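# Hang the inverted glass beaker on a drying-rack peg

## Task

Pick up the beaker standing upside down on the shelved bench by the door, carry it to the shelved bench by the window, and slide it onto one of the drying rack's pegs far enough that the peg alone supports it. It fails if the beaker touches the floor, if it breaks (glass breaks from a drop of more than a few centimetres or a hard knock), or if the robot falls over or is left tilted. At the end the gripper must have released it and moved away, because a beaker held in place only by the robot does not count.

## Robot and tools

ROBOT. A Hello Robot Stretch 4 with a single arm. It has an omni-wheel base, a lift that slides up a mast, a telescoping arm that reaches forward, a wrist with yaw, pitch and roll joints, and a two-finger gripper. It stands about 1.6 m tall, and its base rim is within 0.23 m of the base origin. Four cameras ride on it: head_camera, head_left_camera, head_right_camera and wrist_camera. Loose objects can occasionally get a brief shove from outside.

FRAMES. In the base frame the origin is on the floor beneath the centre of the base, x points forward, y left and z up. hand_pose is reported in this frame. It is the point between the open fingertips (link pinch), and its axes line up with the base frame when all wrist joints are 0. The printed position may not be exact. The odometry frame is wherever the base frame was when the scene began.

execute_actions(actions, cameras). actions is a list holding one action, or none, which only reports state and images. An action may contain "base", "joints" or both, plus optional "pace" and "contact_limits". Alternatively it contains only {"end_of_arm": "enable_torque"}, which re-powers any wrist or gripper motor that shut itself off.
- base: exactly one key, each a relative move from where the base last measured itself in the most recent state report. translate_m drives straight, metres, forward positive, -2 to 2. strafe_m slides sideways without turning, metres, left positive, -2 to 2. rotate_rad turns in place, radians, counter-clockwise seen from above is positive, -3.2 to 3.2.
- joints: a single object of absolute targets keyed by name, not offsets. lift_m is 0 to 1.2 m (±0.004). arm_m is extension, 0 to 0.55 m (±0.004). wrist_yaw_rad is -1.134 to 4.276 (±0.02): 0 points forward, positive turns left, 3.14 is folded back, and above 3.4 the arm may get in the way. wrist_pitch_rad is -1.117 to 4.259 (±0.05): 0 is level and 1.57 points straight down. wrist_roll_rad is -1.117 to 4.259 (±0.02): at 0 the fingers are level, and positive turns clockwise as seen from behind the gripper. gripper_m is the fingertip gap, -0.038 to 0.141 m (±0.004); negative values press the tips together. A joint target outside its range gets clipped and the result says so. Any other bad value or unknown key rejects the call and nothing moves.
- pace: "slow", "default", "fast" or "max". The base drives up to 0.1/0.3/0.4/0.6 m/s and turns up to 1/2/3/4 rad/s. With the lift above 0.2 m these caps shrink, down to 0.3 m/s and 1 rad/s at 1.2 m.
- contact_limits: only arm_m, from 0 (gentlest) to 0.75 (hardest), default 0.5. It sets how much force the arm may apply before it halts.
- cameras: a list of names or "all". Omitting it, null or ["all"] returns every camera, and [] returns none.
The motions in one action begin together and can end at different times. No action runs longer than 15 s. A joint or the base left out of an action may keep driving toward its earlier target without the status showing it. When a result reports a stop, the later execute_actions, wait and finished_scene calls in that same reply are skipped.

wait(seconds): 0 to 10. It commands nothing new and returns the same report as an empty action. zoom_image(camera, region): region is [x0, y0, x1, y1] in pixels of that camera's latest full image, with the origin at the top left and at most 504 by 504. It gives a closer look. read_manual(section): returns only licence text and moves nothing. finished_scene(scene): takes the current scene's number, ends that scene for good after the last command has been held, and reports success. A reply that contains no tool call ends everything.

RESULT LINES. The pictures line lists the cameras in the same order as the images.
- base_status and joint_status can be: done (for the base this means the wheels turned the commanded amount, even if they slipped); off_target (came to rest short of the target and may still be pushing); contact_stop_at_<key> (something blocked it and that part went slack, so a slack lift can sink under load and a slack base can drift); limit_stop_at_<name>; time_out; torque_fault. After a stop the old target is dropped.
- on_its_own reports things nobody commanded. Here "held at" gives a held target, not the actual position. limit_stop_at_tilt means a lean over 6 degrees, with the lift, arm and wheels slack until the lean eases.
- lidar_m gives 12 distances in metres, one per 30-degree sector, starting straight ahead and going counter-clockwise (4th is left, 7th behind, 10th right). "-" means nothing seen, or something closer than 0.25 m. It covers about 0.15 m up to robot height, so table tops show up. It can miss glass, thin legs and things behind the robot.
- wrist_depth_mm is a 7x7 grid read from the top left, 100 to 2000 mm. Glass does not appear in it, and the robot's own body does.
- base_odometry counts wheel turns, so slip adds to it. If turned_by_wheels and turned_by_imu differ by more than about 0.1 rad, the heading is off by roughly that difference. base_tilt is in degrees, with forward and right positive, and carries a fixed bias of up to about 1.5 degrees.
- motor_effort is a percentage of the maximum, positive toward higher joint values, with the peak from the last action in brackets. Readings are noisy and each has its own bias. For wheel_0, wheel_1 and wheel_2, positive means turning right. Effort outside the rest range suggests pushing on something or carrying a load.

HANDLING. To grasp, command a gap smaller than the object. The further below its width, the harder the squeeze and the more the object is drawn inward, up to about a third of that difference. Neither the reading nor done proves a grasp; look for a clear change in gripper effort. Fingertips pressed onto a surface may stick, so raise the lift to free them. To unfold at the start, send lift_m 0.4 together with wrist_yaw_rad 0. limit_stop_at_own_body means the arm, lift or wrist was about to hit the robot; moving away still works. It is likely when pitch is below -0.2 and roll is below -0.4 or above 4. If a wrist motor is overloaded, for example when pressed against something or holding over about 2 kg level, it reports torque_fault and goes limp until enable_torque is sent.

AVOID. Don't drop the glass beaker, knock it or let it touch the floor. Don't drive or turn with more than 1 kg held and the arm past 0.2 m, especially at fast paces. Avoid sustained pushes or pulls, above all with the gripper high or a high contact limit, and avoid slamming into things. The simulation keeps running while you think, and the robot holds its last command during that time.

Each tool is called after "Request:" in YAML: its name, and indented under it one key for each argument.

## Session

Request:
execute_actions:
  actions: []

Scene clock: 0.00 s.
base_odometry: x=+0.000 y=+0.000 heading=+0.000 (m, m, rad; odometry frame)
turned_by_wheels: +0.000 (rad since the last result)
turned_by_imu: +0.000 (rad since the last result)
base_tilt: forward=+0.0 right=+0.8 (deg)
lidar_m: 1.86 1.63 1.69 1.35 1.29 1.34 1.57 1.46 1.49 1.45 1.34 1.53
base_status: not commanded
joint_positions: lift_m=+0.129 arm_m=-0.001 wrist_yaw_rad=+3.046 wrist_pitch_rad=-0.013 wrist_roll_rad=-0.010 gripper_m=+0.057
joint_status: not commanded
motor_effort: lift_m=+20 arm_m=+0 wrist_yaw_rad=-2 wrist_pitch_rad=-5 wrist_roll_rad=+0 gripper_m=-2 wheel_0=-1 wheel_1=-1 wheel_2=+1 (%)
hand_pose: x=-0.1086 y=+0.1145 z=+0.3111 quat_wxyz=(+0.048, +0.006, -0.005, +0.999) (m; base frame)
wrist_depth_mm: 139 167 - - - 1808 1138 / - 141 - - 1661 1308 1138 / 107 141 1983 - 1708 1336 1138 / 113 140 1983 - 1708 1336 1138 / 138 - - - 1708 1397 1160 / 1430 1537 216 1397 209 1229 1138 / 960 946 831 160 831 768 820
pictures: head_camera, head_left_camera, head_right_camera, wrist_camera
Images, in order (width x height): head_camera 420x560, head_left_camera 420x672, head_right_camera 420x672, wrist_camera 616x392.

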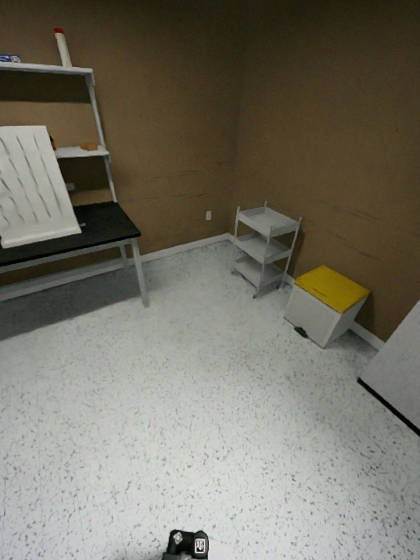

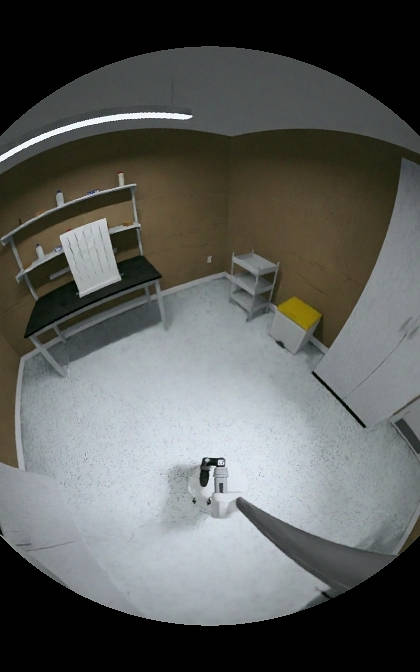

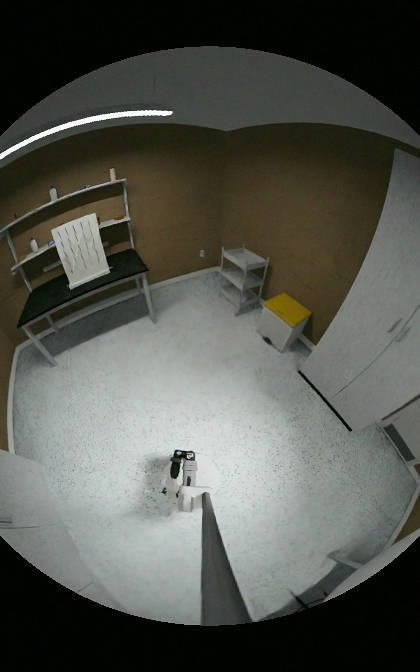

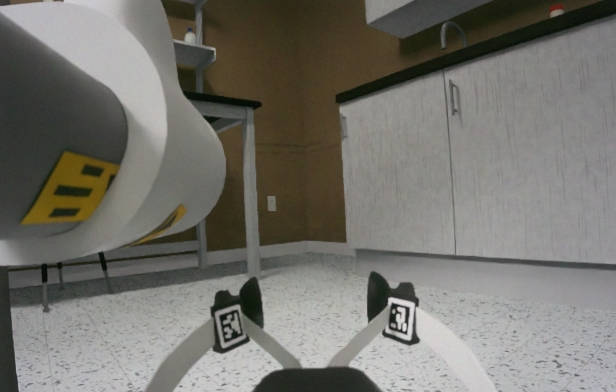

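Request:
execute_actions:
  actions:
    - {"base": {"rotate_rad": -2.66}, "joints": {"lift_m": 0.8, "wrist_yaw_rad": 0, "gripper_m": 0.13, "wrist_pitch_rad": 0.25}, "pace": "fast"}
  cameras: ["head_camera", "wrist_camera"]

Scene clock: 7.13 s.
base_odometry: x=+0.000 y=+0.000 heading=-2.660 (m, m, rad; odometry frame)
turned_by_wheels: -2.660 (rad since the last result)
turned_by_imu: -2.617 (rad since the last result)
base_tilt: forward=+0.1 right=+0.8 (deg)
lidar_m: 1.47 1.48 1.50 1.35 1.36 1.90 1.60 1.67 1.37 1.23 1.28 1.64
base_status: done
joint_positions: lift_m=+0.800 arm_m=-0.001 wrist_yaw_rad=+0.000 wrist_pitch_rad=+0.252 wrist_roll_rad=-0.010 gripper_m=+0.130
joint_status: all done
motor_effort: lift_m=+22(23) arm_m=+0(0) wrist_yaw_rad=-3(9) wrist_pitch_rad=-5(4) wrist_roll_rad=-1(1) gripper_m=-3(5) wheel_0=+1(8) wheel_1=+1(14) wheel_2=-2(9) (%)
hand_pose: x=+0.4497 y=-0.0873 z=+0.9061 quat_wxyz=(+0.992, -0.005, +0.126, +0.001) (m; base frame)
wrist_depth_mm: 1983 1921 1921 1983 1983 - - / 1983 1921 - - - - - / 1983 1576 1336 1464 1921 - - / - - - - - - - / - - - - - - - / - 1808 1983 1921 1863 207 1756 / 1661 1499 1576 148 1464 1430 1464
pictures: head_camera, wrist_camera
Images, in order (width x height): head_camera 420x560, wrist_camera 616x392.

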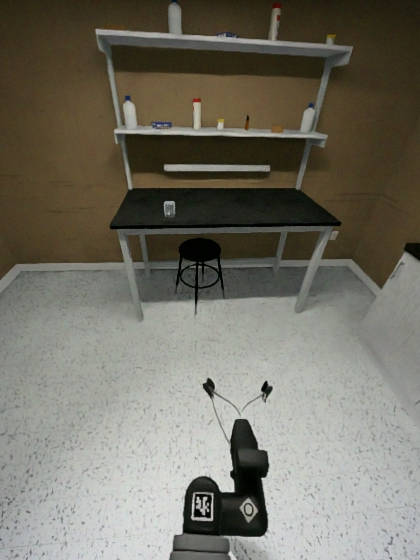

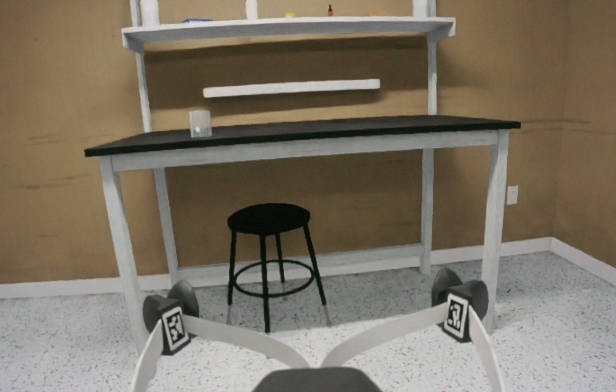

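Request:
execute_actions:
  actions:
    - {"base": {"rotate_rad": 0.107}, "joints": {"lift_m": 0.9}, "pace": "fast"}
  cameras: []

Request:
execute_actions:
  actions:
    - {"base": {"strafe_m": 0.19}, "pace": "fast"}
  cameras: []

Request:
execute_actions:
  actions:
    - {"base": {"translate_m": 0.92}, "pace": "fast"}
  cameras: ["head_camera", "wrist_camera"]

Scene clock: 20.87 s.
base_odometry: x=+0.000 y=+0.000 heading=-2.553 (m, m, rad; odometry frame)
turned_by_wheels: +0.107 (rad since the last result)
turned_by_imu: +0.104 (rad since the last result)
base_tilt: forward=+0.0 right=+0.8 (deg)
lidar_m: 1.46 1.50 1.42 1.37 1.56 1.94 1.66 1.71 1.33 1.26 1.32 1.57
base_status: done
joint_positions: lift_m=+0.900 arm_m=-0.001 wrist_yaw_rad=+0.000 wrist_pitch_rad=+0.252 wrist_roll_rad=-0.010 gripper_m=+0.130
joint_status: all done
motor_effort: lift_m=+21(23) arm_m=+0(0) wrist_yaw_rad=-3(2) wrist_pitch_rad=-5(4) wrist_roll_rad=-1(1) gripper_m=-2(3) wheel_0=-2(5) wheel_1=-2(7) wheel_2=+0(9) (%)
hand_pose: x=+0.4497 y=-0.0874 z=+1.0061 quat_wxyz=(+0.992, -0.005, +0.126, +0.001) (m; base frame)
wrist_depth_mm: 1921 1983 1983 1983 1983 1921 1983 / - - 1983 - - - - / - - - - 1808 1756 - / - - - - - - - / - - - 1756 - - - / - - - - - 208 1921 / 1863 1756 1756 149 1661 1576 1618
pictures: none
No camera images: the call's "cameras" was empty. Leave "cameras" out to get every camera's image.

Scene clock: 22.57 s.
base_odometry: x=+0.105 y=-0.158 heading=-2.553 (m, m, rad; odometry frame)
turned_by_wheels: +0.000 (rad since the last result)
turned_by_imu: -0.001 (rad since the last result)
base_tilt: forward=+0.0 right=+0.8 (deg)
lidar_m: 1.46 2.33 1.23 1.17 1.36 1.71 1.66 1.74 1.53 1.44 1.52 1.54
base_status: done
joint_positions: lift_m=+0.900 arm_m=-0.001 wrist_yaw_rad=+0.000 wrist_pitch_rad=+0.252 wrist_roll_rad=-0.010 gripper_m=+0.130
joint_status: not commanded
motor_effort: lift_m=+22(22) arm_m=+0(0) wrist_yaw_rad=-2(3) wrist_pitch_rad=-5(5) wrist_roll_rad=-1(1) gripper_m=-1(2) wheel_0=+1(11) wheel_1=-2(11) wheel_2=+1(1) (%)
hand_pose: x=+0.4497 y=-0.0874 z=+1.0061 quat_wxyz=(+0.992, -0.005, +0.126, +0.001) (m; base frame)
wrist_depth_mm: 1983 1983 - 1983 1921 - 1983 / - - - - - - - / - - - - 1808 1756 1708 / - - - - - - - / - - - - - - - / - - 1983 - 1863 208 1863 / 1808 1661 1708 149 1618 1576 1618
pictures: none
No camera images: the call's "cameras" was empty. Leave "cameras" out to get every camera's image.

Scene clock: 26.40 s.
base_odometry: x=-0.660 y=-0.669 heading=-2.553 (m, m, rad; odometry frame)
turned_by_wheels: +0.000 (rad since the last result)
turned_by_imu: -0.003 (rad since the last result)
base_tilt: forward=+0.1 right=+0.9 (deg)
lidar_m: 0.54 0.55 1.71 1.21 1.21 1.95 3.29 2.73 1.52 1.44 0.81 0.56
base_status: done
joint_positions: lift_m=+0.900 arm_m=-0.001 wrist_yaw_rad=+0.000 wrist_pitch_rad=+0.252 wrist_roll_rad=-0.010 gripper_m=+0.130
joint_status: not commanded
motor_effort: lift_m=+22(22) arm_m=+0(0) wrist_yaw_rad=-2(3) wrist_pitch_rad=-4(5) wrist_roll_rad=-1(1) gripper_m=-2(2) wheel_0=+0(6) wheel_1=+2(6) wheel_2=+1(11) (%)
hand_pose: x=+0.4496 y=-0.0874 z=+1.0061 quat_wxyz=(+0.992, -0.005, +0.126, +0.001) (m; base frame)
wrist_depth_mm: 1098 1078 1060 1118 1098 1078 1098 / 1098 1118 1138 1138 1118 1138 1118 / 1182 1182 1182 1160 1160 1160 1138 / 1229 1229 878 842 798 768 732 / 1255 559 549 525 512 488 473 / 394 373 368 382 368 207 368 / 407 404 413 148 418 591 1366
pictures: head_camera, wrist_camera
Images, in order (width x height): head_camera 420x560, wrist_camera 616x392.

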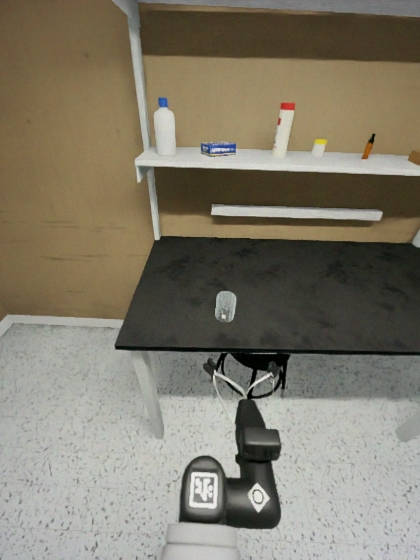

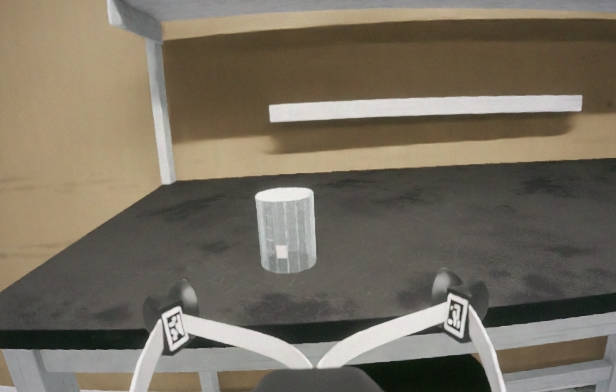

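Request:
execute_actions:
  actions:
    - {"base": {"strafe_m": 0.033}, "joints": {"lift_m": 0.868, "arm_m": 0.15}}
  cameras: ["wrist_camera"]

Scene clock: 34.50 s.
base_odometry: x=-0.641 y=-0.696 heading=-2.553 (m, m, rad; odometry frame)
turned_by_wheels: +0.000 (rad since the last result)
turned_by_imu: -0.001 (rad since the last result)
base_tilt: forward=+0.1 right=+0.8 (deg)
lidar_m: 0.54 0.55 1.65 1.19 1.20 1.61 3.34 2.71 1.54 1.44 0.84 0.58
base_status: done
joint_positions: lift_m=+0.868 arm_m=+0.149 wrist_yaw_rad=+0.000 wrist_pitch_rad=+0.252 wrist_roll_rad=-0.010 gripper_m=+0.130
joint_status: all done
motor_effort: lift_m=+17(22) arm_m=+7(7) wrist_yaw_rad=+0(0) wrist_pitch_rad=-5(5) wrist_roll_rad=-1(1) gripper_m=-2(0) wheel_0=-1(8) wheel_1=+1(12) wheel_2=+0(3) (%)
hand_pose: x=+0.5991 y=-0.0874 z=+0.9745 quat_wxyz=(+0.992, -0.005, +0.126, +0.001) (m; base frame)
wrist_depth_mm: 946 946 960 931 946 960 946 / 976 960 976 960 976 960 946 / 1025 991 1008 1008 1008 1025 1008 / 1060 891 750 699 661 634 615 / 480 473 452 436 424 410 394 / 330 314 310 320 309 208 291 / 265 254 252 149 242 231 239
pictures: wrist_camera
Images, in order (width x height): wrist_camera 616x392.

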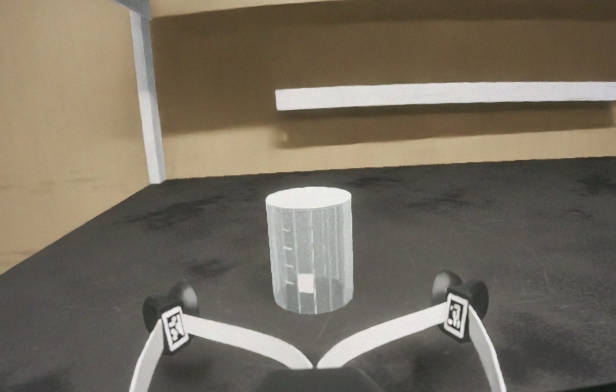

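Request:
execute_actions:
  actions:
    - {"joints": {"arm_m": 0.242}}
  cameras: ["wrist_camera"]

Request:
execute_actions:
  actions:
    - {"joints": {"gripper_m": 0.03}}
  cameras: ["wrist_camera"]

Request:
execute_actions:
  actions:
    - {"joints": {"lift_m": 0.95, "arm_m": 0.0}}
  cameras: ["wrist_camera"]

Scene clock: 41.50 s.
base_odometry: x=-0.641 y=-0.696 heading=-2.553 (m, m, rad; odometry frame)
turned_by_wheels: +0.000 (rad since the last result)
turned_by_imu: -0.001 (rad since the last result)
base_tilt: forward=+0.0 right=+0.8 (deg)
lidar_m: 0.53 0.56 1.68 1.18 1.21 1.62 3.28 2.74 1.55 1.47 0.83 0.58
base_status: not commanded
joint_positions: lift_m=+0.868 arm_m=+0.241 wrist_yaw_rad=+0.000 wrist_pitch_rad=+0.252 wrist_roll_rad=-0.010 gripper_m=+0.130
joint_status: all done
motor_effort: lift_m=+17(17) arm_m=+6(8) wrist_yaw_rad=-3(0) wrist_pitch_rad=-5(5) wrist_roll_rad=-1(1) gripper_m=+1(0) wheel_0=-1(0) wheel_1=+1(1) wheel_2=+0(0) (%)
hand_pose: x=+0.6911 y=-0.0874 z=+0.9745 quat_wxyz=(+0.992, -0.005, +0.126, +0.001) (m; base frame)
wrist_depth_mm: 866 854 866 854 866 854 842 / 891 878 904 891 866 866 866 / 917 917 917 904 917 904 931 / 946 820 732 699 668 627 615 / 473 462 455 439 424 410 392 / 329 310 307 320 309 207 290 / 264 252 252 149 242 231 238
pictures: wrist_camera
Images, in order (width x height): wrist_camera 616x392.

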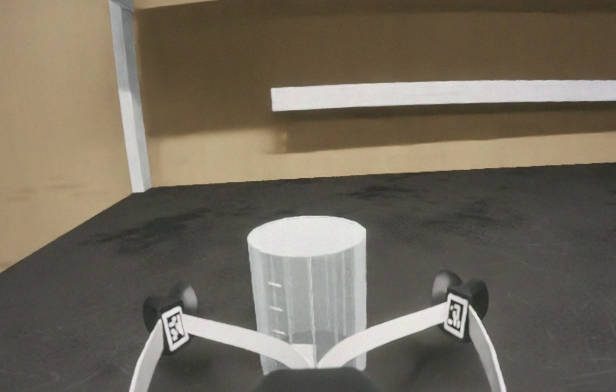

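Scene clock: 43.43 s.
base_odometry: x=-0.641 y=-0.696 heading=-2.553 (m, m, rad; odometry frame)
turned_by_wheels: +0.000 (rad since the last result)
turned_by_imu: -0.001 (rad since the last result)
base_tilt: forward=+0.0 right=+0.9 (deg)
lidar_m: 0.54 0.54 1.66 1.18 1.18 1.65 3.31 2.70 1.52 1.47 0.86 0.58
base_status: not commanded
joint_positions: lift_m=+0.868 arm_m=+0.241 wrist_yaw_rad=+0.000 wrist_pitch_rad=+0.253 wrist_roll_rad=-0.010 gripper_m=+0.030
joint_status: all done
motor_effort: lift_m=+18(17) arm_m=+7(7) wrist_yaw_rad=-2(1) wrist_pitch_rad=-8(7) wrist_roll_rad=-1(1) gripper_m=-20(21) wheel_0=-1(0) wheel_1=+1(1) wheel_2=+0(0) (%)
hand_pose: x=+0.6910 y=-0.0874 z=+0.9742 quat_wxyz=(+0.992, -0.005, +0.126, +0.001) (m; base frame)
wrist_depth_mm: 842 842 842 866 854 854 842 / 878 878 891 878 866 878 878 / 917 917 917 931 931 904 904 / 931 798 732 691 661 621 597 / 469 462 452 436 424 404 392 / 329 327 208 317 205 298 289 / 263 252 239 248 236 221 237
pictures: wrist_camera
Images, in order (width x height): wrist_camera 616x392.

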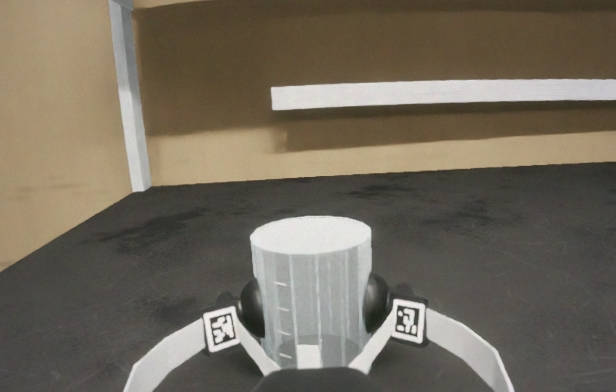

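Scene clock: 45.27 s.
base_odometry: x=-0.641 y=-0.696 heading=-2.553 (m, m, rad; odometry frame)
turned_by_wheels: +0.000 (rad since the last result)
turned_by_imu: -0.001 (rad since the last result)
base_tilt: forward=+0.0 right=+0.9 (deg)
lidar_m: 0.53 0.55 1.67 1.16 1.16 1.65 3.33 2.72 1.57 1.46 0.82 0.58
base_status: not commanded
joint_positions: lift_m=+0.950 arm_m=+0.001 wrist_yaw_rad=+0.000 wrist_pitch_rad=+0.254 wrist_roll_rad=-0.010 gripper_m=+0.030
joint_status: all done
motor_effort: lift_m=+23(25) arm_m=-7(9) wrist_yaw_rad=-2(3) wrist_pitch_rad=-9(9) wrist_roll_rad=-1(1) gripper_m=-20(18) wheel_0=-1(1) wheel_1=+1(1) wheel_2=+0(0) (%)
hand_pose: x=+0.4514 y=-0.0874 z=+1.0556 quat_wxyz=(+0.992, -0.005, +0.126, +0.001) (m; base frame)
wrist_depth_mm: 1078 960 1042 1098 1098 1098 1098 / 1118 1138 1118 1118 1118 1118 1118 / 1182 1160 1160 1160 1160 1160 1182 / 1205 1229 1078 1042 1008 946 917 / 1255 707 676 654 634 609 591 / 517 488 208 477 206 445 430 / 397 375 368 375 368 373 377
pictures: wrist_camera
Images, in order (width x height): wrist_camera 616x392.

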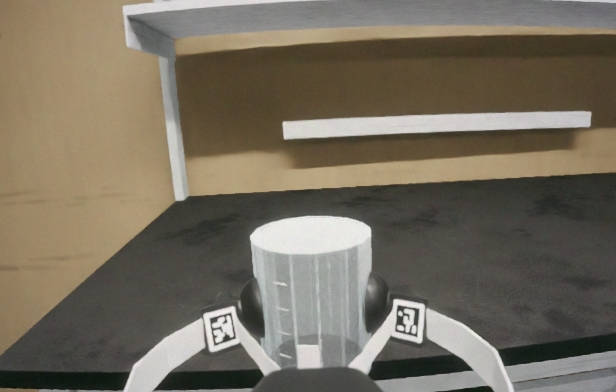

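Request:
execute_actions:
  actions:
    - {"joints": {"arm_m": 0.20, "lift_m": 0.885}}
  cameras: []

Request:
execute_actions:
  actions:
    - {"joints": {"lift_m": 0.870}, "pace": "slow"}
  cameras: []

Request:
execute_actions:
  actions:
    - {"joints": {"gripper_m": 0.12}}
  cameras: ["wrist_camera"]

Request:
execute_actions:
  actions:
    - {"joints": {"arm_m": 0.225}}
  cameras: ["wrist_camera"]

Request:
execute_actions:
  actions:
    - {"joints": {"gripper_m": 0.033}}
  cameras: ["wrist_camera"]

Scene clock: 55.43 s.
base_odometry: x=-0.641 y=-0.696 heading=-2.553 (m, m, rad; odometry frame)
turned_by_wheels: +0.000 (rad since the last result)
turned_by_imu: -0.002 (rad since the last result)
base_tilt: forward=+0.2 right=+0.8 (deg)
lidar_m: 0.54 0.54 1.68 1.18 1.19 1.63 3.33 2.69 1.56 1.46 0.80 0.57
base_status: not commanded
joint_positions: lift_m=+0.885 arm_m=+0.199 wrist_yaw_rad=+0.000 wrist_pitch_rad=+0.253 wrist_roll_rad=-0.010 gripper_m=+0.030
joint_status: all done
motor_effort: lift_m=+18(23) arm_m=+7(8) wrist_yaw_rad=-2(1) wrist_pitch_rad=-9(10) wrist_roll_rad=-1(1) gripper_m=-21(21) wheel_0=-1(1) wheel_1=+1(0) wheel_2=+0(0) (%)
hand_pose: x=+0.6490 y=-0.0874 z=+0.9910 quat_wxyz=(+0.992, -0.005, +0.126, +0.001) (m; base frame)
wrist_depth_mm: 891 891 878 878 891 878 878 / 931 931 931 904 917 904 891 / 960 960 976 946 960 976 960 / 1008 976 798 759 723 699 668 / 564 508 496 480 462 449 433 / 364 362 209 349 206 327 319 / 290 277 265 274 259 242 260
pictures: none
No camera images: the call's "cameras" was empty. Leave "cameras" out to get every camera's image.

Scene clock: 56.27 s.
base_odometry: x=-0.641 y=-0.696 heading=-2.553 (m, m, rad; odometry frame)
turned_by_wheels: +0.000 (rad since the last result)
turned_by_imu: +0.000 (rad since the last result)
base_tilt: forward=+0.1 right=+0.8 (deg)
lidar_m: 0.54 0.55 1.68 1.19 1.21 1.65 3.28 2.71 1.54 1.49 0.81 0.56
base_status: not commanded
joint_positions: lift_m=+0.870 arm_m=+0.199 wrist_yaw_rad=+0.000 wrist_pitch_rad=+0.253 wrist_roll_rad=-0.010 gripper_m=+0.030
joint_status: all done
motor_effort: lift_m=+18(14) arm_m=+7(7) wrist_yaw_rad=-2(2) wrist_pitch_rad=-8(9) wrist_roll_rad=-1(1) gripper_m=-20(17) wheel_0=-1(1) wheel_1=+1(0) wheel_2=+0(0) (%)
hand_pose: x=+0.6490 y=-0.0874 z=+0.9761 quat_wxyz=(+0.992, -0.005, +0.126, +0.001) (m; base frame)
wrist_depth_mm: 878 904 904 891 904 878 891 / 917 931 931 904 904 917 904 / 960 960 960 960 960 960 960 / 991 831 750 691 668 640 615 / 477 469 449 439 424 410 399 / 332 330 208 320 205 301 291 / 265 254 242 251 238 224 240
pictures: none
No camera images: the call's "cameras" was empty. Leave "cameras" out to get every camera's image.

Scene clock: 58.03 s.
base_odometry: x=-0.641 y=-0.696 heading=-2.553 (m, m, rad; odometry frame)
turned_by_wheels: +0.000 (rad since the last result)
turned_by_imu: -0.001 (rad since the last result)
base_tilt: forward=+0.1 right=+0.8 (deg)
lidar_m: 0.55 0.55 1.65 1.18 1.18 1.64 3.30 2.73 1.56 1.48 0.83 0.55
base_status: not commanded
joint_positions: lift_m=+0.870 arm_m=+0.199 wrist_yaw_rad=+0.000 wrist_pitch_rad=+0.253 wrist_roll_rad=-0.010 gripper_m=+0.120
joint_status: all done
motor_effort: lift_m=+18(17) arm_m=+7(7) wrist_yaw_rad=-2(2) wrist_pitch_rad=-7(9) wrist_roll_rad=-1(1) gripper_m=-3(19) wheel_0=-1(1) wheel_1=+1(1) wheel_2=+0(0) (%)
hand_pose: x=+0.6490 y=-0.0874 z=+0.9763 quat_wxyz=(+0.992, -0.005, +0.126, +0.001) (m; base frame)
wrist_depth_mm: 917 891 891 891 891 904 891 / 917 917 931 891 917 931 931 / 946 960 960 960 960 976 946 / 976 854 741 715 668 640 615 / 484 469 462 445 430 415 399 / 334 315 312 320 310 272 294 / 266 255 248 148 245 235 241
pictures: wrist_camera
Images, in order (width x height): wrist_camera 616x392.

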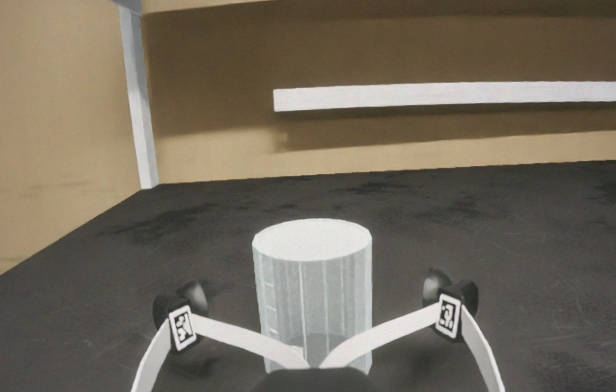

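Scene clock: 58.83 s.
base_odometry: x=-0.641 y=-0.696 heading=-2.553 (m, m, rad; odometry frame)
turned_by_wheels: +0.000 (rad since the last result)
turned_by_imu: +0.000 (rad since the last result)
base_tilt: forward=+0.1 right=+0.8 (deg)
lidar_m: 0.55 0.58 1.65 1.17 1.19 1.62 3.28 2.71 1.56 1.46 0.85 0.58
base_status: not commanded
joint_positions: lift_m=+0.870 arm_m=+0.224 wrist_yaw_rad=+0.000 wrist_pitch_rad=+0.253 wrist_roll_rad=-0.010 gripper_m=+0.120
joint_status: all done
motor_effort: lift_m=+17(17) arm_m=+7(6) wrist_yaw_rad=-1(3) wrist_pitch_rad=-6(6) wrist_roll_rad=-1(1) gripper_m=-1(2) wheel_0=-1(1) wheel_1=+0(1) wheel_2=+0(0) (%)
hand_pose: x=+0.6741 y=-0.0874 z=+0.9763 quat_wxyz=(+0.992, -0.005, +0.126, +0.001) (m; base frame)
wrist_depth_mm: 878 854 866 878 878 878 866 / 917 904 891 891 891 891 891 / 946 931 931 946 931 946 946 / 976 820 750 707 676 640 615 / 484 473 462 442 430 410 397 / 334 314 309 322 310 271 293 / 267 254 248 147 245 236 241
pictures: wrist_camera
Images, in order (width x height): wrist_camera 616x392.

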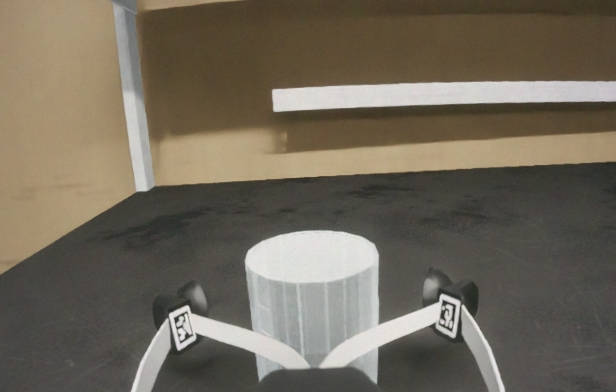

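Scene clock: 60.57 s.
base_odometry: x=-0.641 y=-0.696 heading=-2.553 (m, m, rad; odometry frame)
turned_by_wheels: +0.000 (rad since the last result)
turned_by_imu: -0.001 (rad since the last result)
base_tilt: forward=+0.0 right=+0.8 (deg)
lidar_m: 0.52 0.56 1.67 1.19 1.19 1.67 3.36 2.73 1.55 1.47 0.84 0.57
base_status: not commanded
joint_positions: lift_m=+0.870 arm_m=+0.224 wrist_yaw_rad=+0.000 wrist_pitch_rad=+0.253 wrist_roll_rad=-0.010 gripper_m=+0.033
joint_status: all done
motor_effort: lift_m=+17(17) arm_m=+7(7) wrist_yaw_rad=-1(0) wrist_pitch_rad=-7(7) wrist_roll_rad=-1(1) gripper_m=-18(18) wheel_0=-1(1) wheel_1=+1(1) wheel_2=+0(0) (%)
hand_pose: x=+0.6740 y=-0.0874 z=+0.9762 quat_wxyz=(+0.992, -0.005, +0.126, +0.001) (m; base frame)
wrist_depth_mm: 866 866 878 866 878 878 878 / 904 891 891 891 878 891 878 / 931 931 917 931 931 946 946 / 960 831 741 707 661 634 615 / 477 469 455 442 427 410 399 / 332 330 210 322 204 301 291 / 266 242 242 255 235 228 239
pictures: wrist_camera
Images, in order (width x height): wrist_camera 616x392.

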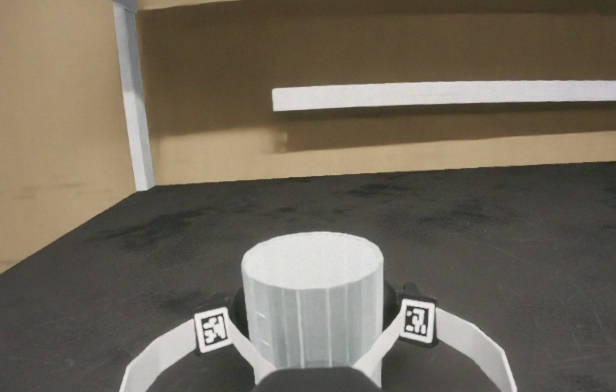

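Same grip as scene 1 now.

Request:
execute_actions:
  actions:
    - {"joints": {"lift_m": 0.95, "arm_m": 0.0}}
  cameras: []

Request:
execute_actions:
  actions:
    - {"base": {"rotate_rad": 3.19}}
  cameras: ["head_camera", "wrist_camera"]

Scene clock: 69.50 s.
base_odometry: x=-0.641 y=-0.696 heading=-2.553 (m, m, rad; odometry frame)
turned_by_wheels: +0.000 (rad since the last result)
turned_by_imu: -0.002 (rad since the last result)
base_tilt: forward=+0.0 right=+0.8 (deg)
lidar_m: 0.54 0.56 1.66 1.15 1.19 1.67 3.31 2.75 1.56 1.46 0.83 0.57
base_status: not commanded
joint_positions: lift_m=+0.950 arm_m=+0.001 wrist_yaw_rad=+0.000 wrist_pitch_rad=+0.253 wrist_roll_rad=-0.010 gripper_m=+0.033
joint_status: all done
motor_effort: lift_m=+22(24) arm_m=-7(6) wrist_yaw_rad=+0(2) wrist_pitch_rad=-9(8) wrist_roll_rad=-1(1) gripper_m=-19(17) wheel_0=-1(1) wheel_1=+0(1) wheel_2=+0(0) (%)
hand_pose: x=+0.4514 y=-0.0874 z=+1.0557 quat_wxyz=(+0.992, -0.005, +0.126, +0.001) (m; base frame)
wrist_depth_mm: 1078 991 1025 1098 1078 1098 1078 / 1118 1118 1138 1138 1138 1118 1138 / 1160 1160 1182 1160 1160 1182 1160 / 1182 1205 1060 1025 991 960 917 / 1281 699 683 661 640 609 585 / 525 492 209 477 204 445 433 / 397 366 366 377 370 373 375
pictures: none
No camera images: the call's "cameras" was empty. Leave "cameras" out to get every camera's image.

Scene clock: 72.60 s.
base_odometry: x=-0.641 y=-0.696 heading=+0.636 (m, m, rad; odometry frame)
turned_by_wheels: +3.189 (rad since the last result)
turned_by_imu: +3.134 (rad since the last result)
base_tilt: forward=+0.0 right=+0.8 (deg)
lidar_m: 2.54 2.08 1.51 1.49 0.79 0.57 0.52 0.56 1.66 1.20 1.23 1.91
base_status: done
joint_positions: lift_m=+0.950 arm_m=+0.001 wrist_yaw_rad=+0.000 wrist_pitch_rad=+0.253 wrist_roll_rad=-0.010 gripper_m=+0.033
joint_status: not commanded
motor_effort: lift_m=+22(23) arm_m=-7(7) wrist_yaw_rad=-2(0) wrist_pitch_rad=-8(8) wrist_roll_rad=-1(1) gripper_m=-19(19) wheel_0=-2(7) wheel_1=-3(10) wheel_2=-2(8) (%)
hand_pose: x=+0.4514 y=-0.0874 z=+1.0557 quat_wxyz=(+0.992, -0.005, +0.126, +0.001) (m; base frame)
wrist_depth_mm: - - - - - - - / - - - - - - - / - - - - - - - / - - - - - - - / - - - - - - - / - - 209 - 204 - 1983 / 1863 1756 1708 1756 1618 1618 1708
pictures: head_camera, wrist_camera
Images, in order (width x height): head_camera 420x560, wrist_camera 616x392.

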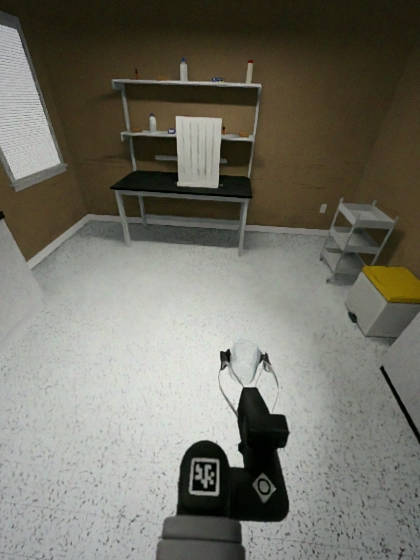

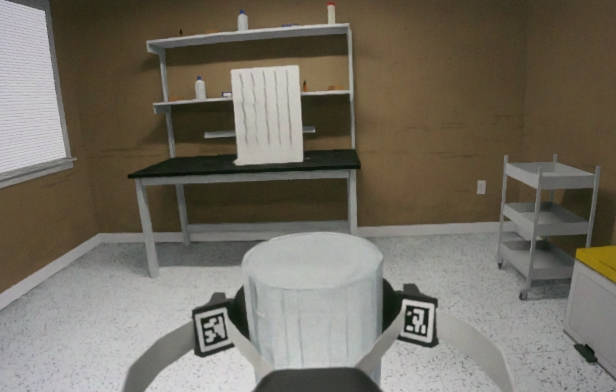

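Request:
execute_actions:
  actions:
    - {"base": {"rotate_rad": -0.12}, "joints": {"lift_m": 1.0}}
  cameras: []

Request:
execute_actions:
  actions:
    - {"base": {"strafe_m": 0.44}}
  cameras: []

Request:
execute_actions:
  actions:
    - {"base": {"translate_m": 1.75}}
  cameras: ["head_camera", "wrist_camera"]

Scene clock: 90.17 s.
base_odometry: x=-0.641 y=-0.696 heading=+0.517 (m, m, rad; odometry frame)
turned_by_wheels: -0.120 (rad since the last result)
turned_by_imu: -0.119 (rad since the last result)
base_tilt: forward=+0.1 right=+0.9 (deg)
lidar_m: 2.55 2.64 1.59 1.49 0.89 0.58 0.54 0.55 1.69 1.43 1.19 1.54
base_status: done
joint_positions: lift_m=+1.000 arm_m=+0.001 wrist_yaw_rad=+0.000 wrist_pitch_rad=+0.253 wrist_roll_rad=-0.010 gripper_m=+0.033
joint_status: all done
motor_effort: lift_m=+23(25) arm_m=-7(7) wrist_yaw_rad=-2(0) wrist_pitch_rad=-8(8) wrist_roll_rad=-1(1) gripper_m=-19(20) wheel_0=+1(6) wheel_1=+3(7) wheel_2=+1(6) (%)
hand_pose: x=+0.4514 y=-0.0874 z=+1.1057 quat_wxyz=(+0.992, -0.005, +0.126, +0.001) (m; base frame)
wrist_depth_mm: - - - - - - - / - - - - - - - / - - - - - - - / - - - - - - - / - - - - - - 1863 / - - 210 - 204 - 1576 / 1983 1808 1756 1863 1756 1618 1618
pictures: none
No camera images: the call's "cameras" was empty. Leave "cameras" out to get every camera's image.

Scene clock: 92.97 s.
base_odometry: x=-0.859 y=-0.314 heading=+0.517 (m, m, rad; odometry frame)
turned_by_wheels: +0.000 (rad since the last result)
turned_by_imu: -0.001 (rad since the last result)
base_tilt: forward=+0.0 right=+0.8 (deg)
lidar_m: 2.53 1.64 1.11 1.04 0.96 0.66 0.58 0.58 0.76 1.61 1.63 2.21
base_status: done
joint_positions: lift_m=+1.000 arm_m=+0.001 wrist_yaw_rad=+0.000 wrist_pitch_rad=+0.253 wrist_roll_rad=-0.010 gripper_m=+0.033
joint_status: not commanded
motor_effort: lift_m=+23(23) arm_m=-7(7) wrist_yaw_rad=-3(0) wrist_pitch_rad=-9(9) wrist_roll_rad=-1(1) gripper_m=-19(19) wheel_0=+0(10) wheel_1=+0(10) wheel_2=+0(2) (%)
hand_pose: x=+0.4514 y=-0.0874 z=+1.1057 quat_wxyz=(+0.992, -0.005, +0.126, +0.001) (m; base frame)
wrist_depth_mm: - - - - - - - / - - - - - - - / - - - - - - - / - - - - - - - / - - - - - - - / - - 210 - 204 - - / 1983 1863 1808 1863 1708 1708 1808
pictures: none
No camera images: the call's "cameras" was empty. Leave "cameras" out to get every camera's image.

Scene clock: 100.30 s.
base_odometry: x=+0.662 y=+0.551 heading=+0.517 (m, m, rad; odometry frame)
turned_by_wheels: +0.000 (rad since the last result)
turned_by_imu: -0.007 (rad since the last result)
base_tilt: forward=+0.1 right=+0.8 (deg)
lidar_m: 0.77 0.81 1.08 1.50 1.21 1.61 2.49 2.43 1.60 1.49 1.54 0.82
base_status: done
joint_positions: lift_m=+1.000 arm_m=+0.001 wrist_yaw_rad=+0.000 wrist_pitch_rad=+0.253 wrist_roll_rad=-0.010 gripper_m=+0.033
joint_status: not commanded
motor_effort: lift_m=+22(22) arm_m=-7(7) wrist_yaw_rad=-2(2) wrist_pitch_rad=-8(9) wrist_roll_rad=-1(1) gripper_m=-21(13) wheel_0=+1(7) wheel_1=+2(8) wheel_2=+1(12) (%)
hand_pose: x=+0.4514 y=-0.0874 z=+1.1057 quat_wxyz=(+0.992, -0.005, +0.126, +0.001) (m; base frame)
wrist_depth_mm: 1229 798 809 842 1308 1308 1336 / 1255 820 831 854 1336 1336 1397 / 1308 854 854 878 1366 1397 1464 / 1336 891 891 917 1430 1464 1499 / 1308 946 931 960 1160 1537 1618 / 878 878 209 866 203 831 1618 / 715 654 661 683 676 676 1708
pictures: head_camera, wrist_camera
Images, in order (width x height): head_camera 420x560, wrist_camera 616x392.

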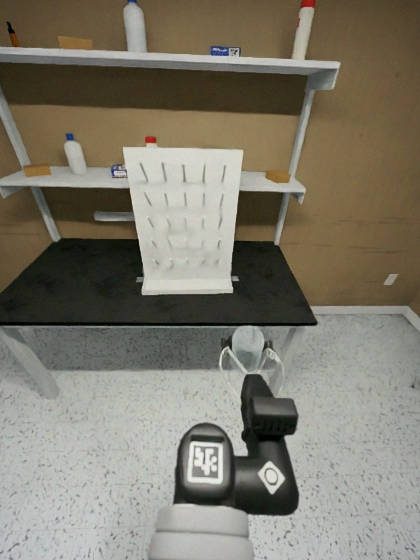

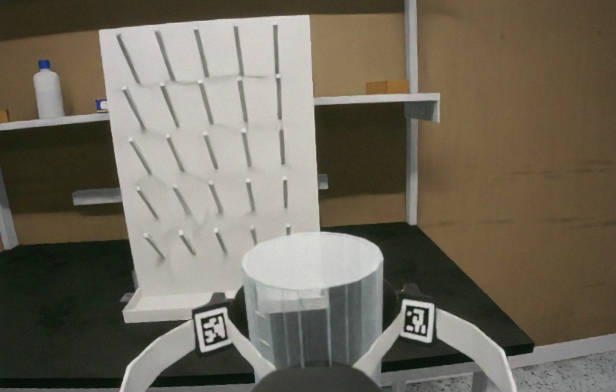

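Request:
execute_actions:
  actions:
    - {"base": {"rotate_rad": 0.04}, "joints": {"lift_m": 1.15}}
  cameras: []

Request:
execute_actions:
  actions:
    - {"base": {"strafe_m": 0.11}}
  cameras: []

Request:
execute_actions:
  actions:
    - {"base": {"translate_m": 0.27}}
  cameras: ["head_camera", "wrist_camera"]

Scene clock: 113.87 s.
base_odometry: x=+0.662 y=+0.551 heading=+0.557 (m, m, rad; odometry frame)
turned_by_wheels: +0.039 (rad since the last result)
turned_by_imu: +0.037 (rad since the last result)
base_tilt: forward=+0.0 right=+0.8 (deg)
lidar_m: 0.80 0.80 1.13 1.28 1.22 1.66 2.40 2.40 1.55 1.50 1.49 0.82
base_status: done
joint_positions: lift_m=+1.150 arm_m=+0.001 wrist_yaw_rad=+0.000 wrist_pitch_rad=+0.253 wrist_roll_rad=-0.010 gripper_m=+0.033
joint_status: all done
motor_effort: lift_m=+23(26) arm_m=-7(7) wrist_yaw_rad=-2(2) wrist_pitch_rad=-8(9) wrist_roll_rad=-2(1) gripper_m=-16(19) wheel_0=-3(3) wheel_1=-2(5) wheel_2=-2(6) (%)
hand_pose: x=+0.4514 y=-0.0874 z=+1.2557 quat_wxyz=(+0.992, -0.005, +0.126, +0.001) (m; base frame)
wrist_depth_mm: 1229 1255 1281 1281 1255 1308 1308 / 1281 1281 1281 1308 1308 1397 1308 / 1336 1118 866 878 1336 1366 1430 / 1430 1366 891 917 1430 1430 1430 / 1499 1430 931 931 1430 1499 1499 / 1229 1205 211 991 204 1537 1537 / 946 878 878 891 842 831 1661
pictures: none
No camera images: the call's "cameras" was empty. Leave "cameras" out to get every camera's image.

Scene clock: 115.40 s.
base_odometry: x=+0.604 y=+0.645 heading=+0.557 (m, m, rad; odometry frame)
turned_by_wheels: +0.000 (rad since the last result)
turned_by_imu: -0.001 (rad since the last result)
base_tilt: forward=+0.1 right=+0.8 (deg)
lidar_m: 0.77 0.80 1.12 1.35 1.11 1.50 3.06 2.41 1.67 1.61 1.64 0.85
base_status: done
joint_positions: lift_m=+1.150 arm_m=+0.001 wrist_yaw_rad=+0.000 wrist_pitch_rad=+0.253 wrist_roll_rad=-0.010 gripper_m=+0.033
joint_status: not commanded
motor_effort: lift_m=+23(23) arm_m=-7(7) wrist_yaw_rad=-2(2) wrist_pitch_rad=-9(8) wrist_roll_rad=-1(1) gripper_m=-20(18) wheel_0=-2(8) wheel_1=+1(10) wheel_2=+0(2) (%)
hand_pose: x=+0.4514 y=-0.0874 z=+1.2557 quat_wxyz=(+0.992, -0.005, +0.126, +0.001) (m; base frame)
wrist_depth_mm: 1255 1229 1281 1255 1255 1281 1281 / 1308 1308 1281 1308 1308 1308 1336 / 1336 1336 842 866 1138 1397 1366 / 1366 1397 891 917 1366 1430 1430 / 1397 1464 931 946 1336 1464 1537 / 1182 1182 210 991 204 1098 1537 / 960 866 878 904 842 831 1618
pictures: none
No camera images: the call's "cameras" was empty. Leave "cameras" out to get every camera's image.

Scene clock: 117.77 s.
base_odometry: x=+0.833 y=+0.787 heading=+0.557 (m, m, rad; odometry frame)
turned_by_wheels: +0.000 (rad since the last result)
turned_by_imu: -0.001 (rad since the last result)
base_tilt: forward=+0.0 right=+0.8 (deg)
lidar_m: 0.52 0.55 0.74 1.70 1.22 1.47 2.80 2.35 1.70 1.58 0.76 0.55
base_status: done
joint_positions: lift_m=+1.150 arm_m=+0.001 wrist_yaw_rad=+0.000 wrist_pitch_rad=+0.253 wrist_roll_rad=-0.010 gripper_m=+0.033
joint_status: not commanded
motor_effort: lift_m=+23(23) arm_m=-7(7) wrist_yaw_rad=-3(4) wrist_pitch_rad=-9(8) wrist_roll_rad=-1(1) gripper_m=-16(17) wheel_0=+2(6) wheel_1=+2(7) wheel_2=+0(12) (%)
hand_pose: x=+0.4514 y=-0.0874 z=+1.2557 quat_wxyz=(+0.992, -0.005, +0.126, +0.001) (m; base frame)
wrist_depth_mm: 991 991 1008 1008 1008 1025 1008 / 1008 1025 591 585 1042 1060 1078 / 1042 585 591 597 603 1025 1098 / 917 615 609 609 627 1138 1160 / 1160 1098 634 634 654 1160 1205 / 1182 1118 210 661 204 1098 1229 / 960 866 676 683 691 831 1281
pictures: head_camera, wrist_camera
Images, in order (width x height): head_camera 420x560, wrist_camera 616x392.

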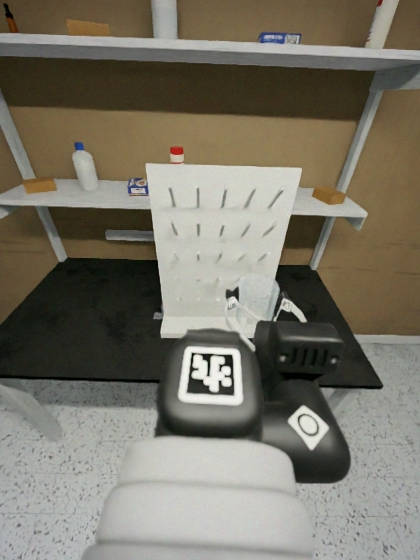

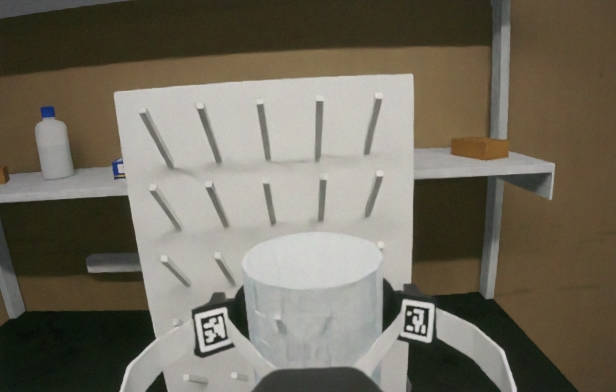

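Request:
execute_actions:
  actions:
    - {"base": {"strafe_m": -0.01}, "joints": {"wrist_pitch_rad": -0.45, "lift_m": 1.167}}
  cameras: []

Request:
execute_actions:
  actions:
    - {"joints": {"arm_m": 0.27}, "contact_limits": {"arm_m": 0.15}}
  cameras: []

Request:
execute_actions:
  actions:
    - {"joints": {"arm_m": 0.31, "lift_m": 1.107}, "pace": "slow", "contact_limits": {"arm_m": 0.15}}
  cameras: ["head_camera", "wrist_camera"]

Scene clock: 135.53 s.
base_odometry: x=+0.838 y=+0.779 heading=+0.557 (m, m, rad; odometry frame)
turned_by_wheels: +0.000 (rad since the last result)
turned_by_imu: -0.001 (rad since the last result)
base_tilt: forward=+0.0 right=+0.8 (deg)
lidar_m: 0.53 0.55 0.72 1.65 1.21 1.52 3.41 2.33 1.70 1.56 0.78 0.53
base_status: done
joint_positions: lift_m=+1.167 arm_m=+0.001 wrist_yaw_rad=+0.000 wrist_pitch_rad=-0.446 wrist_roll_rad=-0.010 gripper_m=+0.033
joint_status: all done
motor_effort: lift_m=+22(26) arm_m=-7(7) wrist_yaw_rad=-2(2) wrist_pitch_rad=-9(16) wrist_roll_rad=-1(1) gripper_m=-16(17) wheel_0=+1(8) wheel_1=-1(10) wheel_2=+0(1) (%)
hand_pose: x=+0.4323 y=-0.0874 z=+1.4695 quat_wxyz=(+0.975, -0.005, -0.221, -0.001) (m; base frame)
wrist_depth_mm: 1205 1205 1229 1255 1255 1281 1255 / 1397 1397 1464 1430 1430 1464 1464 / 1397 1366 1366 1366 1336 1366 1366 / 1281 1281 1255 1255 1255 1281 1308 / 1182 1160 1008 946 1008 931 1138 / 1098 1078 210 1078 203 1078 1098 / 1025 1025 1025 1025 1008 960 1042
pictures: none
No camera images: the call's "cameras" was empty. Leave "cameras" out to get every camera's image.

Scene clock: 137.47 s.
base_odometry: x=+0.838 y=+0.779 heading=+0.557 (m, m, rad; odometry frame)
turned_by_wheels: +0.000 (rad since the last result)
turned_by_imu: -0.001 (rad since the last result)
base_tilt: forward=+0.2 right=+0.8 (deg)
lidar_m: 0.49 0.53 0.73 1.70 1.25 1.52 3.42 2.34 1.70 1.54 0.75 0.52
base_status: not commanded
joint_positions: lift_m=+1.167 arm_m=+0.269 wrist_yaw_rad=+0.000 wrist_pitch_rad=-0.447 wrist_roll_rad=-0.010 gripper_m=+0.033
joint_status: all done
motor_effort: lift_m=+23(23) arm_m=+7(8) wrist_yaw_rad=-1(0) wrist_pitch_rad=-8(9) wrist_roll_rad=-1(1) gripper_m=-16(19) wheel_0=+1(1) wheel_1=-1(1) wheel_2=+0(0) (%)
contact_limits: arm_m 0.15
hand_pose: x=+0.6999 y=-0.0874 z=+1.4697 quat_wxyz=(+0.975, -0.005, -0.222, -0.001) (m; base frame)
wrist_depth_mm: 1205 1160 1205 1182 1182 1205 1205 / 1118 1118 1138 1118 1118 1138 1118 / 1025 1025 1042 1008 1025 1060 1025 / 976 759 759 615 640 654 621 / 741 750 759 788 809 842 768 / 831 831 210 854 204 842 809 / 778 778 768 798 759 778 768
pictures: none
No camera images: the call's "cameras" was empty. Leave "cameras" out to get every camera's image.

Scene clock: 139.00 s.
base_odometry: x=+0.838 y=+0.779 heading=+0.557 (m, m, rad; odometry frame)
turned_by_wheels: +0.000 (rad since the last result)
turned_by_imu: -0.001 (rad since the last result)
base_tilt: forward=+0.0 right=+0.8 (deg)
lidar_m: 0.49 0.54 0.72 1.69 1.21 1.55 3.31 2.28 1.72 1.58 0.79 0.55
base_status: not commanded
joint_positions: lift_m=+1.107 arm_m=+0.309 wrist_yaw_rad=+0.000 wrist_pitch_rad=-0.447 wrist_roll_rad=-0.010 gripper_m=+0.033
joint_status: all done
motor_effort: lift_m=+18(21) arm_m=+7(7) wrist_yaw_rad=-1(2) wrist_pitch_rad=-8(7) wrist_roll_rad=-1(1) gripper_m=-19(16) wheel_0=+1(1) wheel_1=-1(1) wheel_2=+0(0) (%)
contact_limits: arm_m 0.15
hand_pose: x=+0.7399 y=-0.0874 z=+1.4101 quat_wxyz=(+0.975, -0.005, -0.222, -0.001) (m; base frame)
wrist_depth_mm: 1160 1182 1160 1160 1138 1160 1160 / 1078 1078 1078 1060 1060 1060 1060 / 991 1008 976 976 960 597 609 / 640 661 676 676 699 707 676 / 831 831 842 842 842 842 820 / 788 788 209 798 204 778 759 / 296 293 250 301 297 216 741
pictures: head_camera, wrist_camera
Images, in order (width x height): head_camera 420x560, wrist_camera 616x392.

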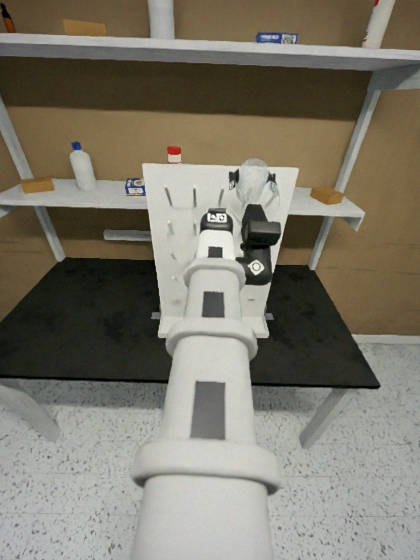

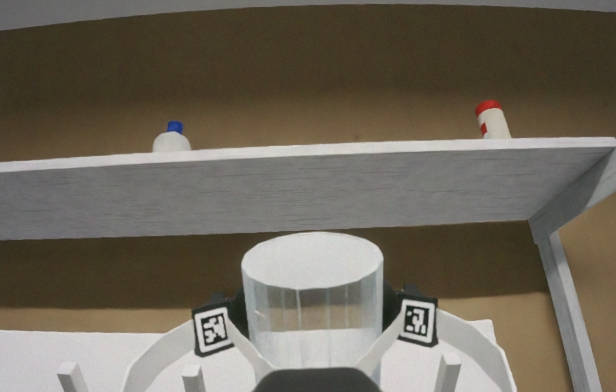

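Request:
execute_actions:
  actions:
    - {"joints": {"arm_m": 0.325, "lift_m": 1.057}, "pace": "slow", "contact_limits": {"arm_m": 0.15}}
  cameras: ["head_camera", "wrist_camera"]

Scene clock: 145.67 s.
base_odometry: x=+0.838 y=+0.779 heading=+0.557 (m, m, rad; odometry frame)
turned_by_wheels: +0.000 (rad since the last result)
turned_by_imu: -0.001 (rad since the last result)
base_tilt: forward=+0.0 right=+0.8 (deg)
lidar_m: 0.50 0.54 0.74 1.69 1.23 1.53 3.30 2.32 1.68 1.56 0.77 0.54
base_status: not commanded
joint_positions: lift_m=+1.057 arm_m=+0.324 wrist_yaw_rad=+0.000 wrist_pitch_rad=-0.449 wrist_roll_rad=-0.010 gripper_m=+0.033
joint_status: all done
motor_effort: lift_m=+17(18) arm_m=+7(7) wrist_yaw_rad=-3(1) wrist_pitch_rad=-3(8) wrist_roll_rad=-1(1) gripper_m=-18(18) wheel_0=+1(1) wheel_1=-1(1) wheel_2=+0(0) (%)
contact_limits: arm_m 0.15
hand_pose: x=+0.7547 y=-0.0874 z=+1.3606 quat_wxyz=(+0.975, -0.005, -0.222, -0.001) (m; base frame)
wrist_depth_mm: 1138 1160 1138 1138 1138 1182 1160 / 1060 1060 1042 1042 1042 1078 1042 / 627 615 627 609 621 634 640 / 759 768 778 788 820 831 768 / 842 842 842 831 820 831 778 / 291 301 209 304 204 310 750 / 282 236 240 287 257 282 723
pictures: head_camera, wrist_camera
Images, in order (width x height): head_camera 420x560, wrist_camera 616x392.

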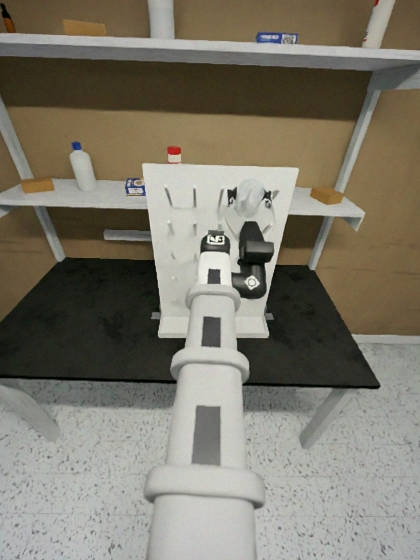

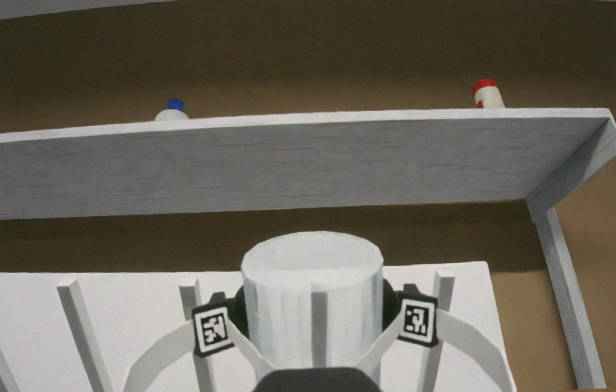

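Request:
execute_actions:
  actions:
    - {"joints": {"arm_m": 0.338, "lift_m": 1.05}, "pace": "slow", "contact_limits": {"arm_m": 0.1}}
  cameras: ["wrist_camera"]

Scene clock: 153.80 s.
base_odometry: x=+0.838 y=+0.779 heading=+0.557 (m, m, rad; odometry frame)
turned_by_wheels: +0.000 (rad since the last result)
turned_by_imu: -0.001 (rad since the last result)
base_tilt: forward=+0.1 right=+0.8 (deg)
lidar_m: 0.51 0.51 0.71 1.67 1.24 1.48 3.31 2.29 1.70 1.55 0.77 0.53
base_status: not commanded
joint_positions: lift_m=+1.050 arm_m=+0.337 wrist_yaw_rad=+0.000 wrist_pitch_rad=-0.447 wrist_roll_rad=-0.010 gripper_m=+0.033
joint_status: all done
motor_effort: lift_m=+17(18) arm_m=+7(8) wrist_yaw_rad=-3(1) wrist_pitch_rad=-6(7) wrist_roll_rad=-1(1) gripper_m=-17(19) wheel_0=+1(1) wheel_1=-1(1) wheel_2=+0(0) (%)
contact_limits: arm_m 0.1
hand_pose: x=+0.7678 y=-0.0874 z=+1.3532 quat_wxyz=(+0.975, -0.005, -0.222, -0.001) (m; base frame)
wrist_depth_mm: 1118 1138 1138 1118 1118 1118 1118 / 1042 1042 1042 1025 1042 1025 1025 / 603 603 615 627 640 647 647 / 768 788 798 820 842 854 778 / 820 831 820 831 315 798 798 / 279 289 210 293 204 297 750 / 270 236 237 274 253 272 715
pictures: wrist_camera
Images, in order (width x height): wrist_camera 616x392.

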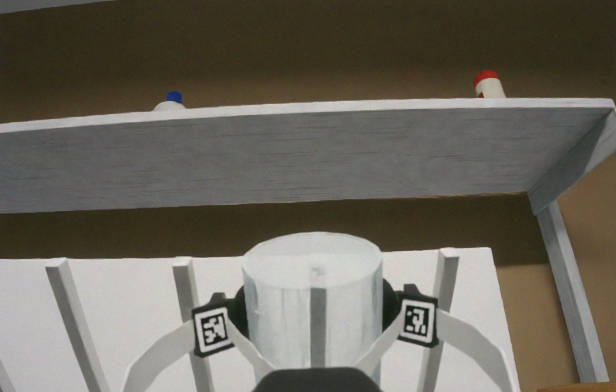

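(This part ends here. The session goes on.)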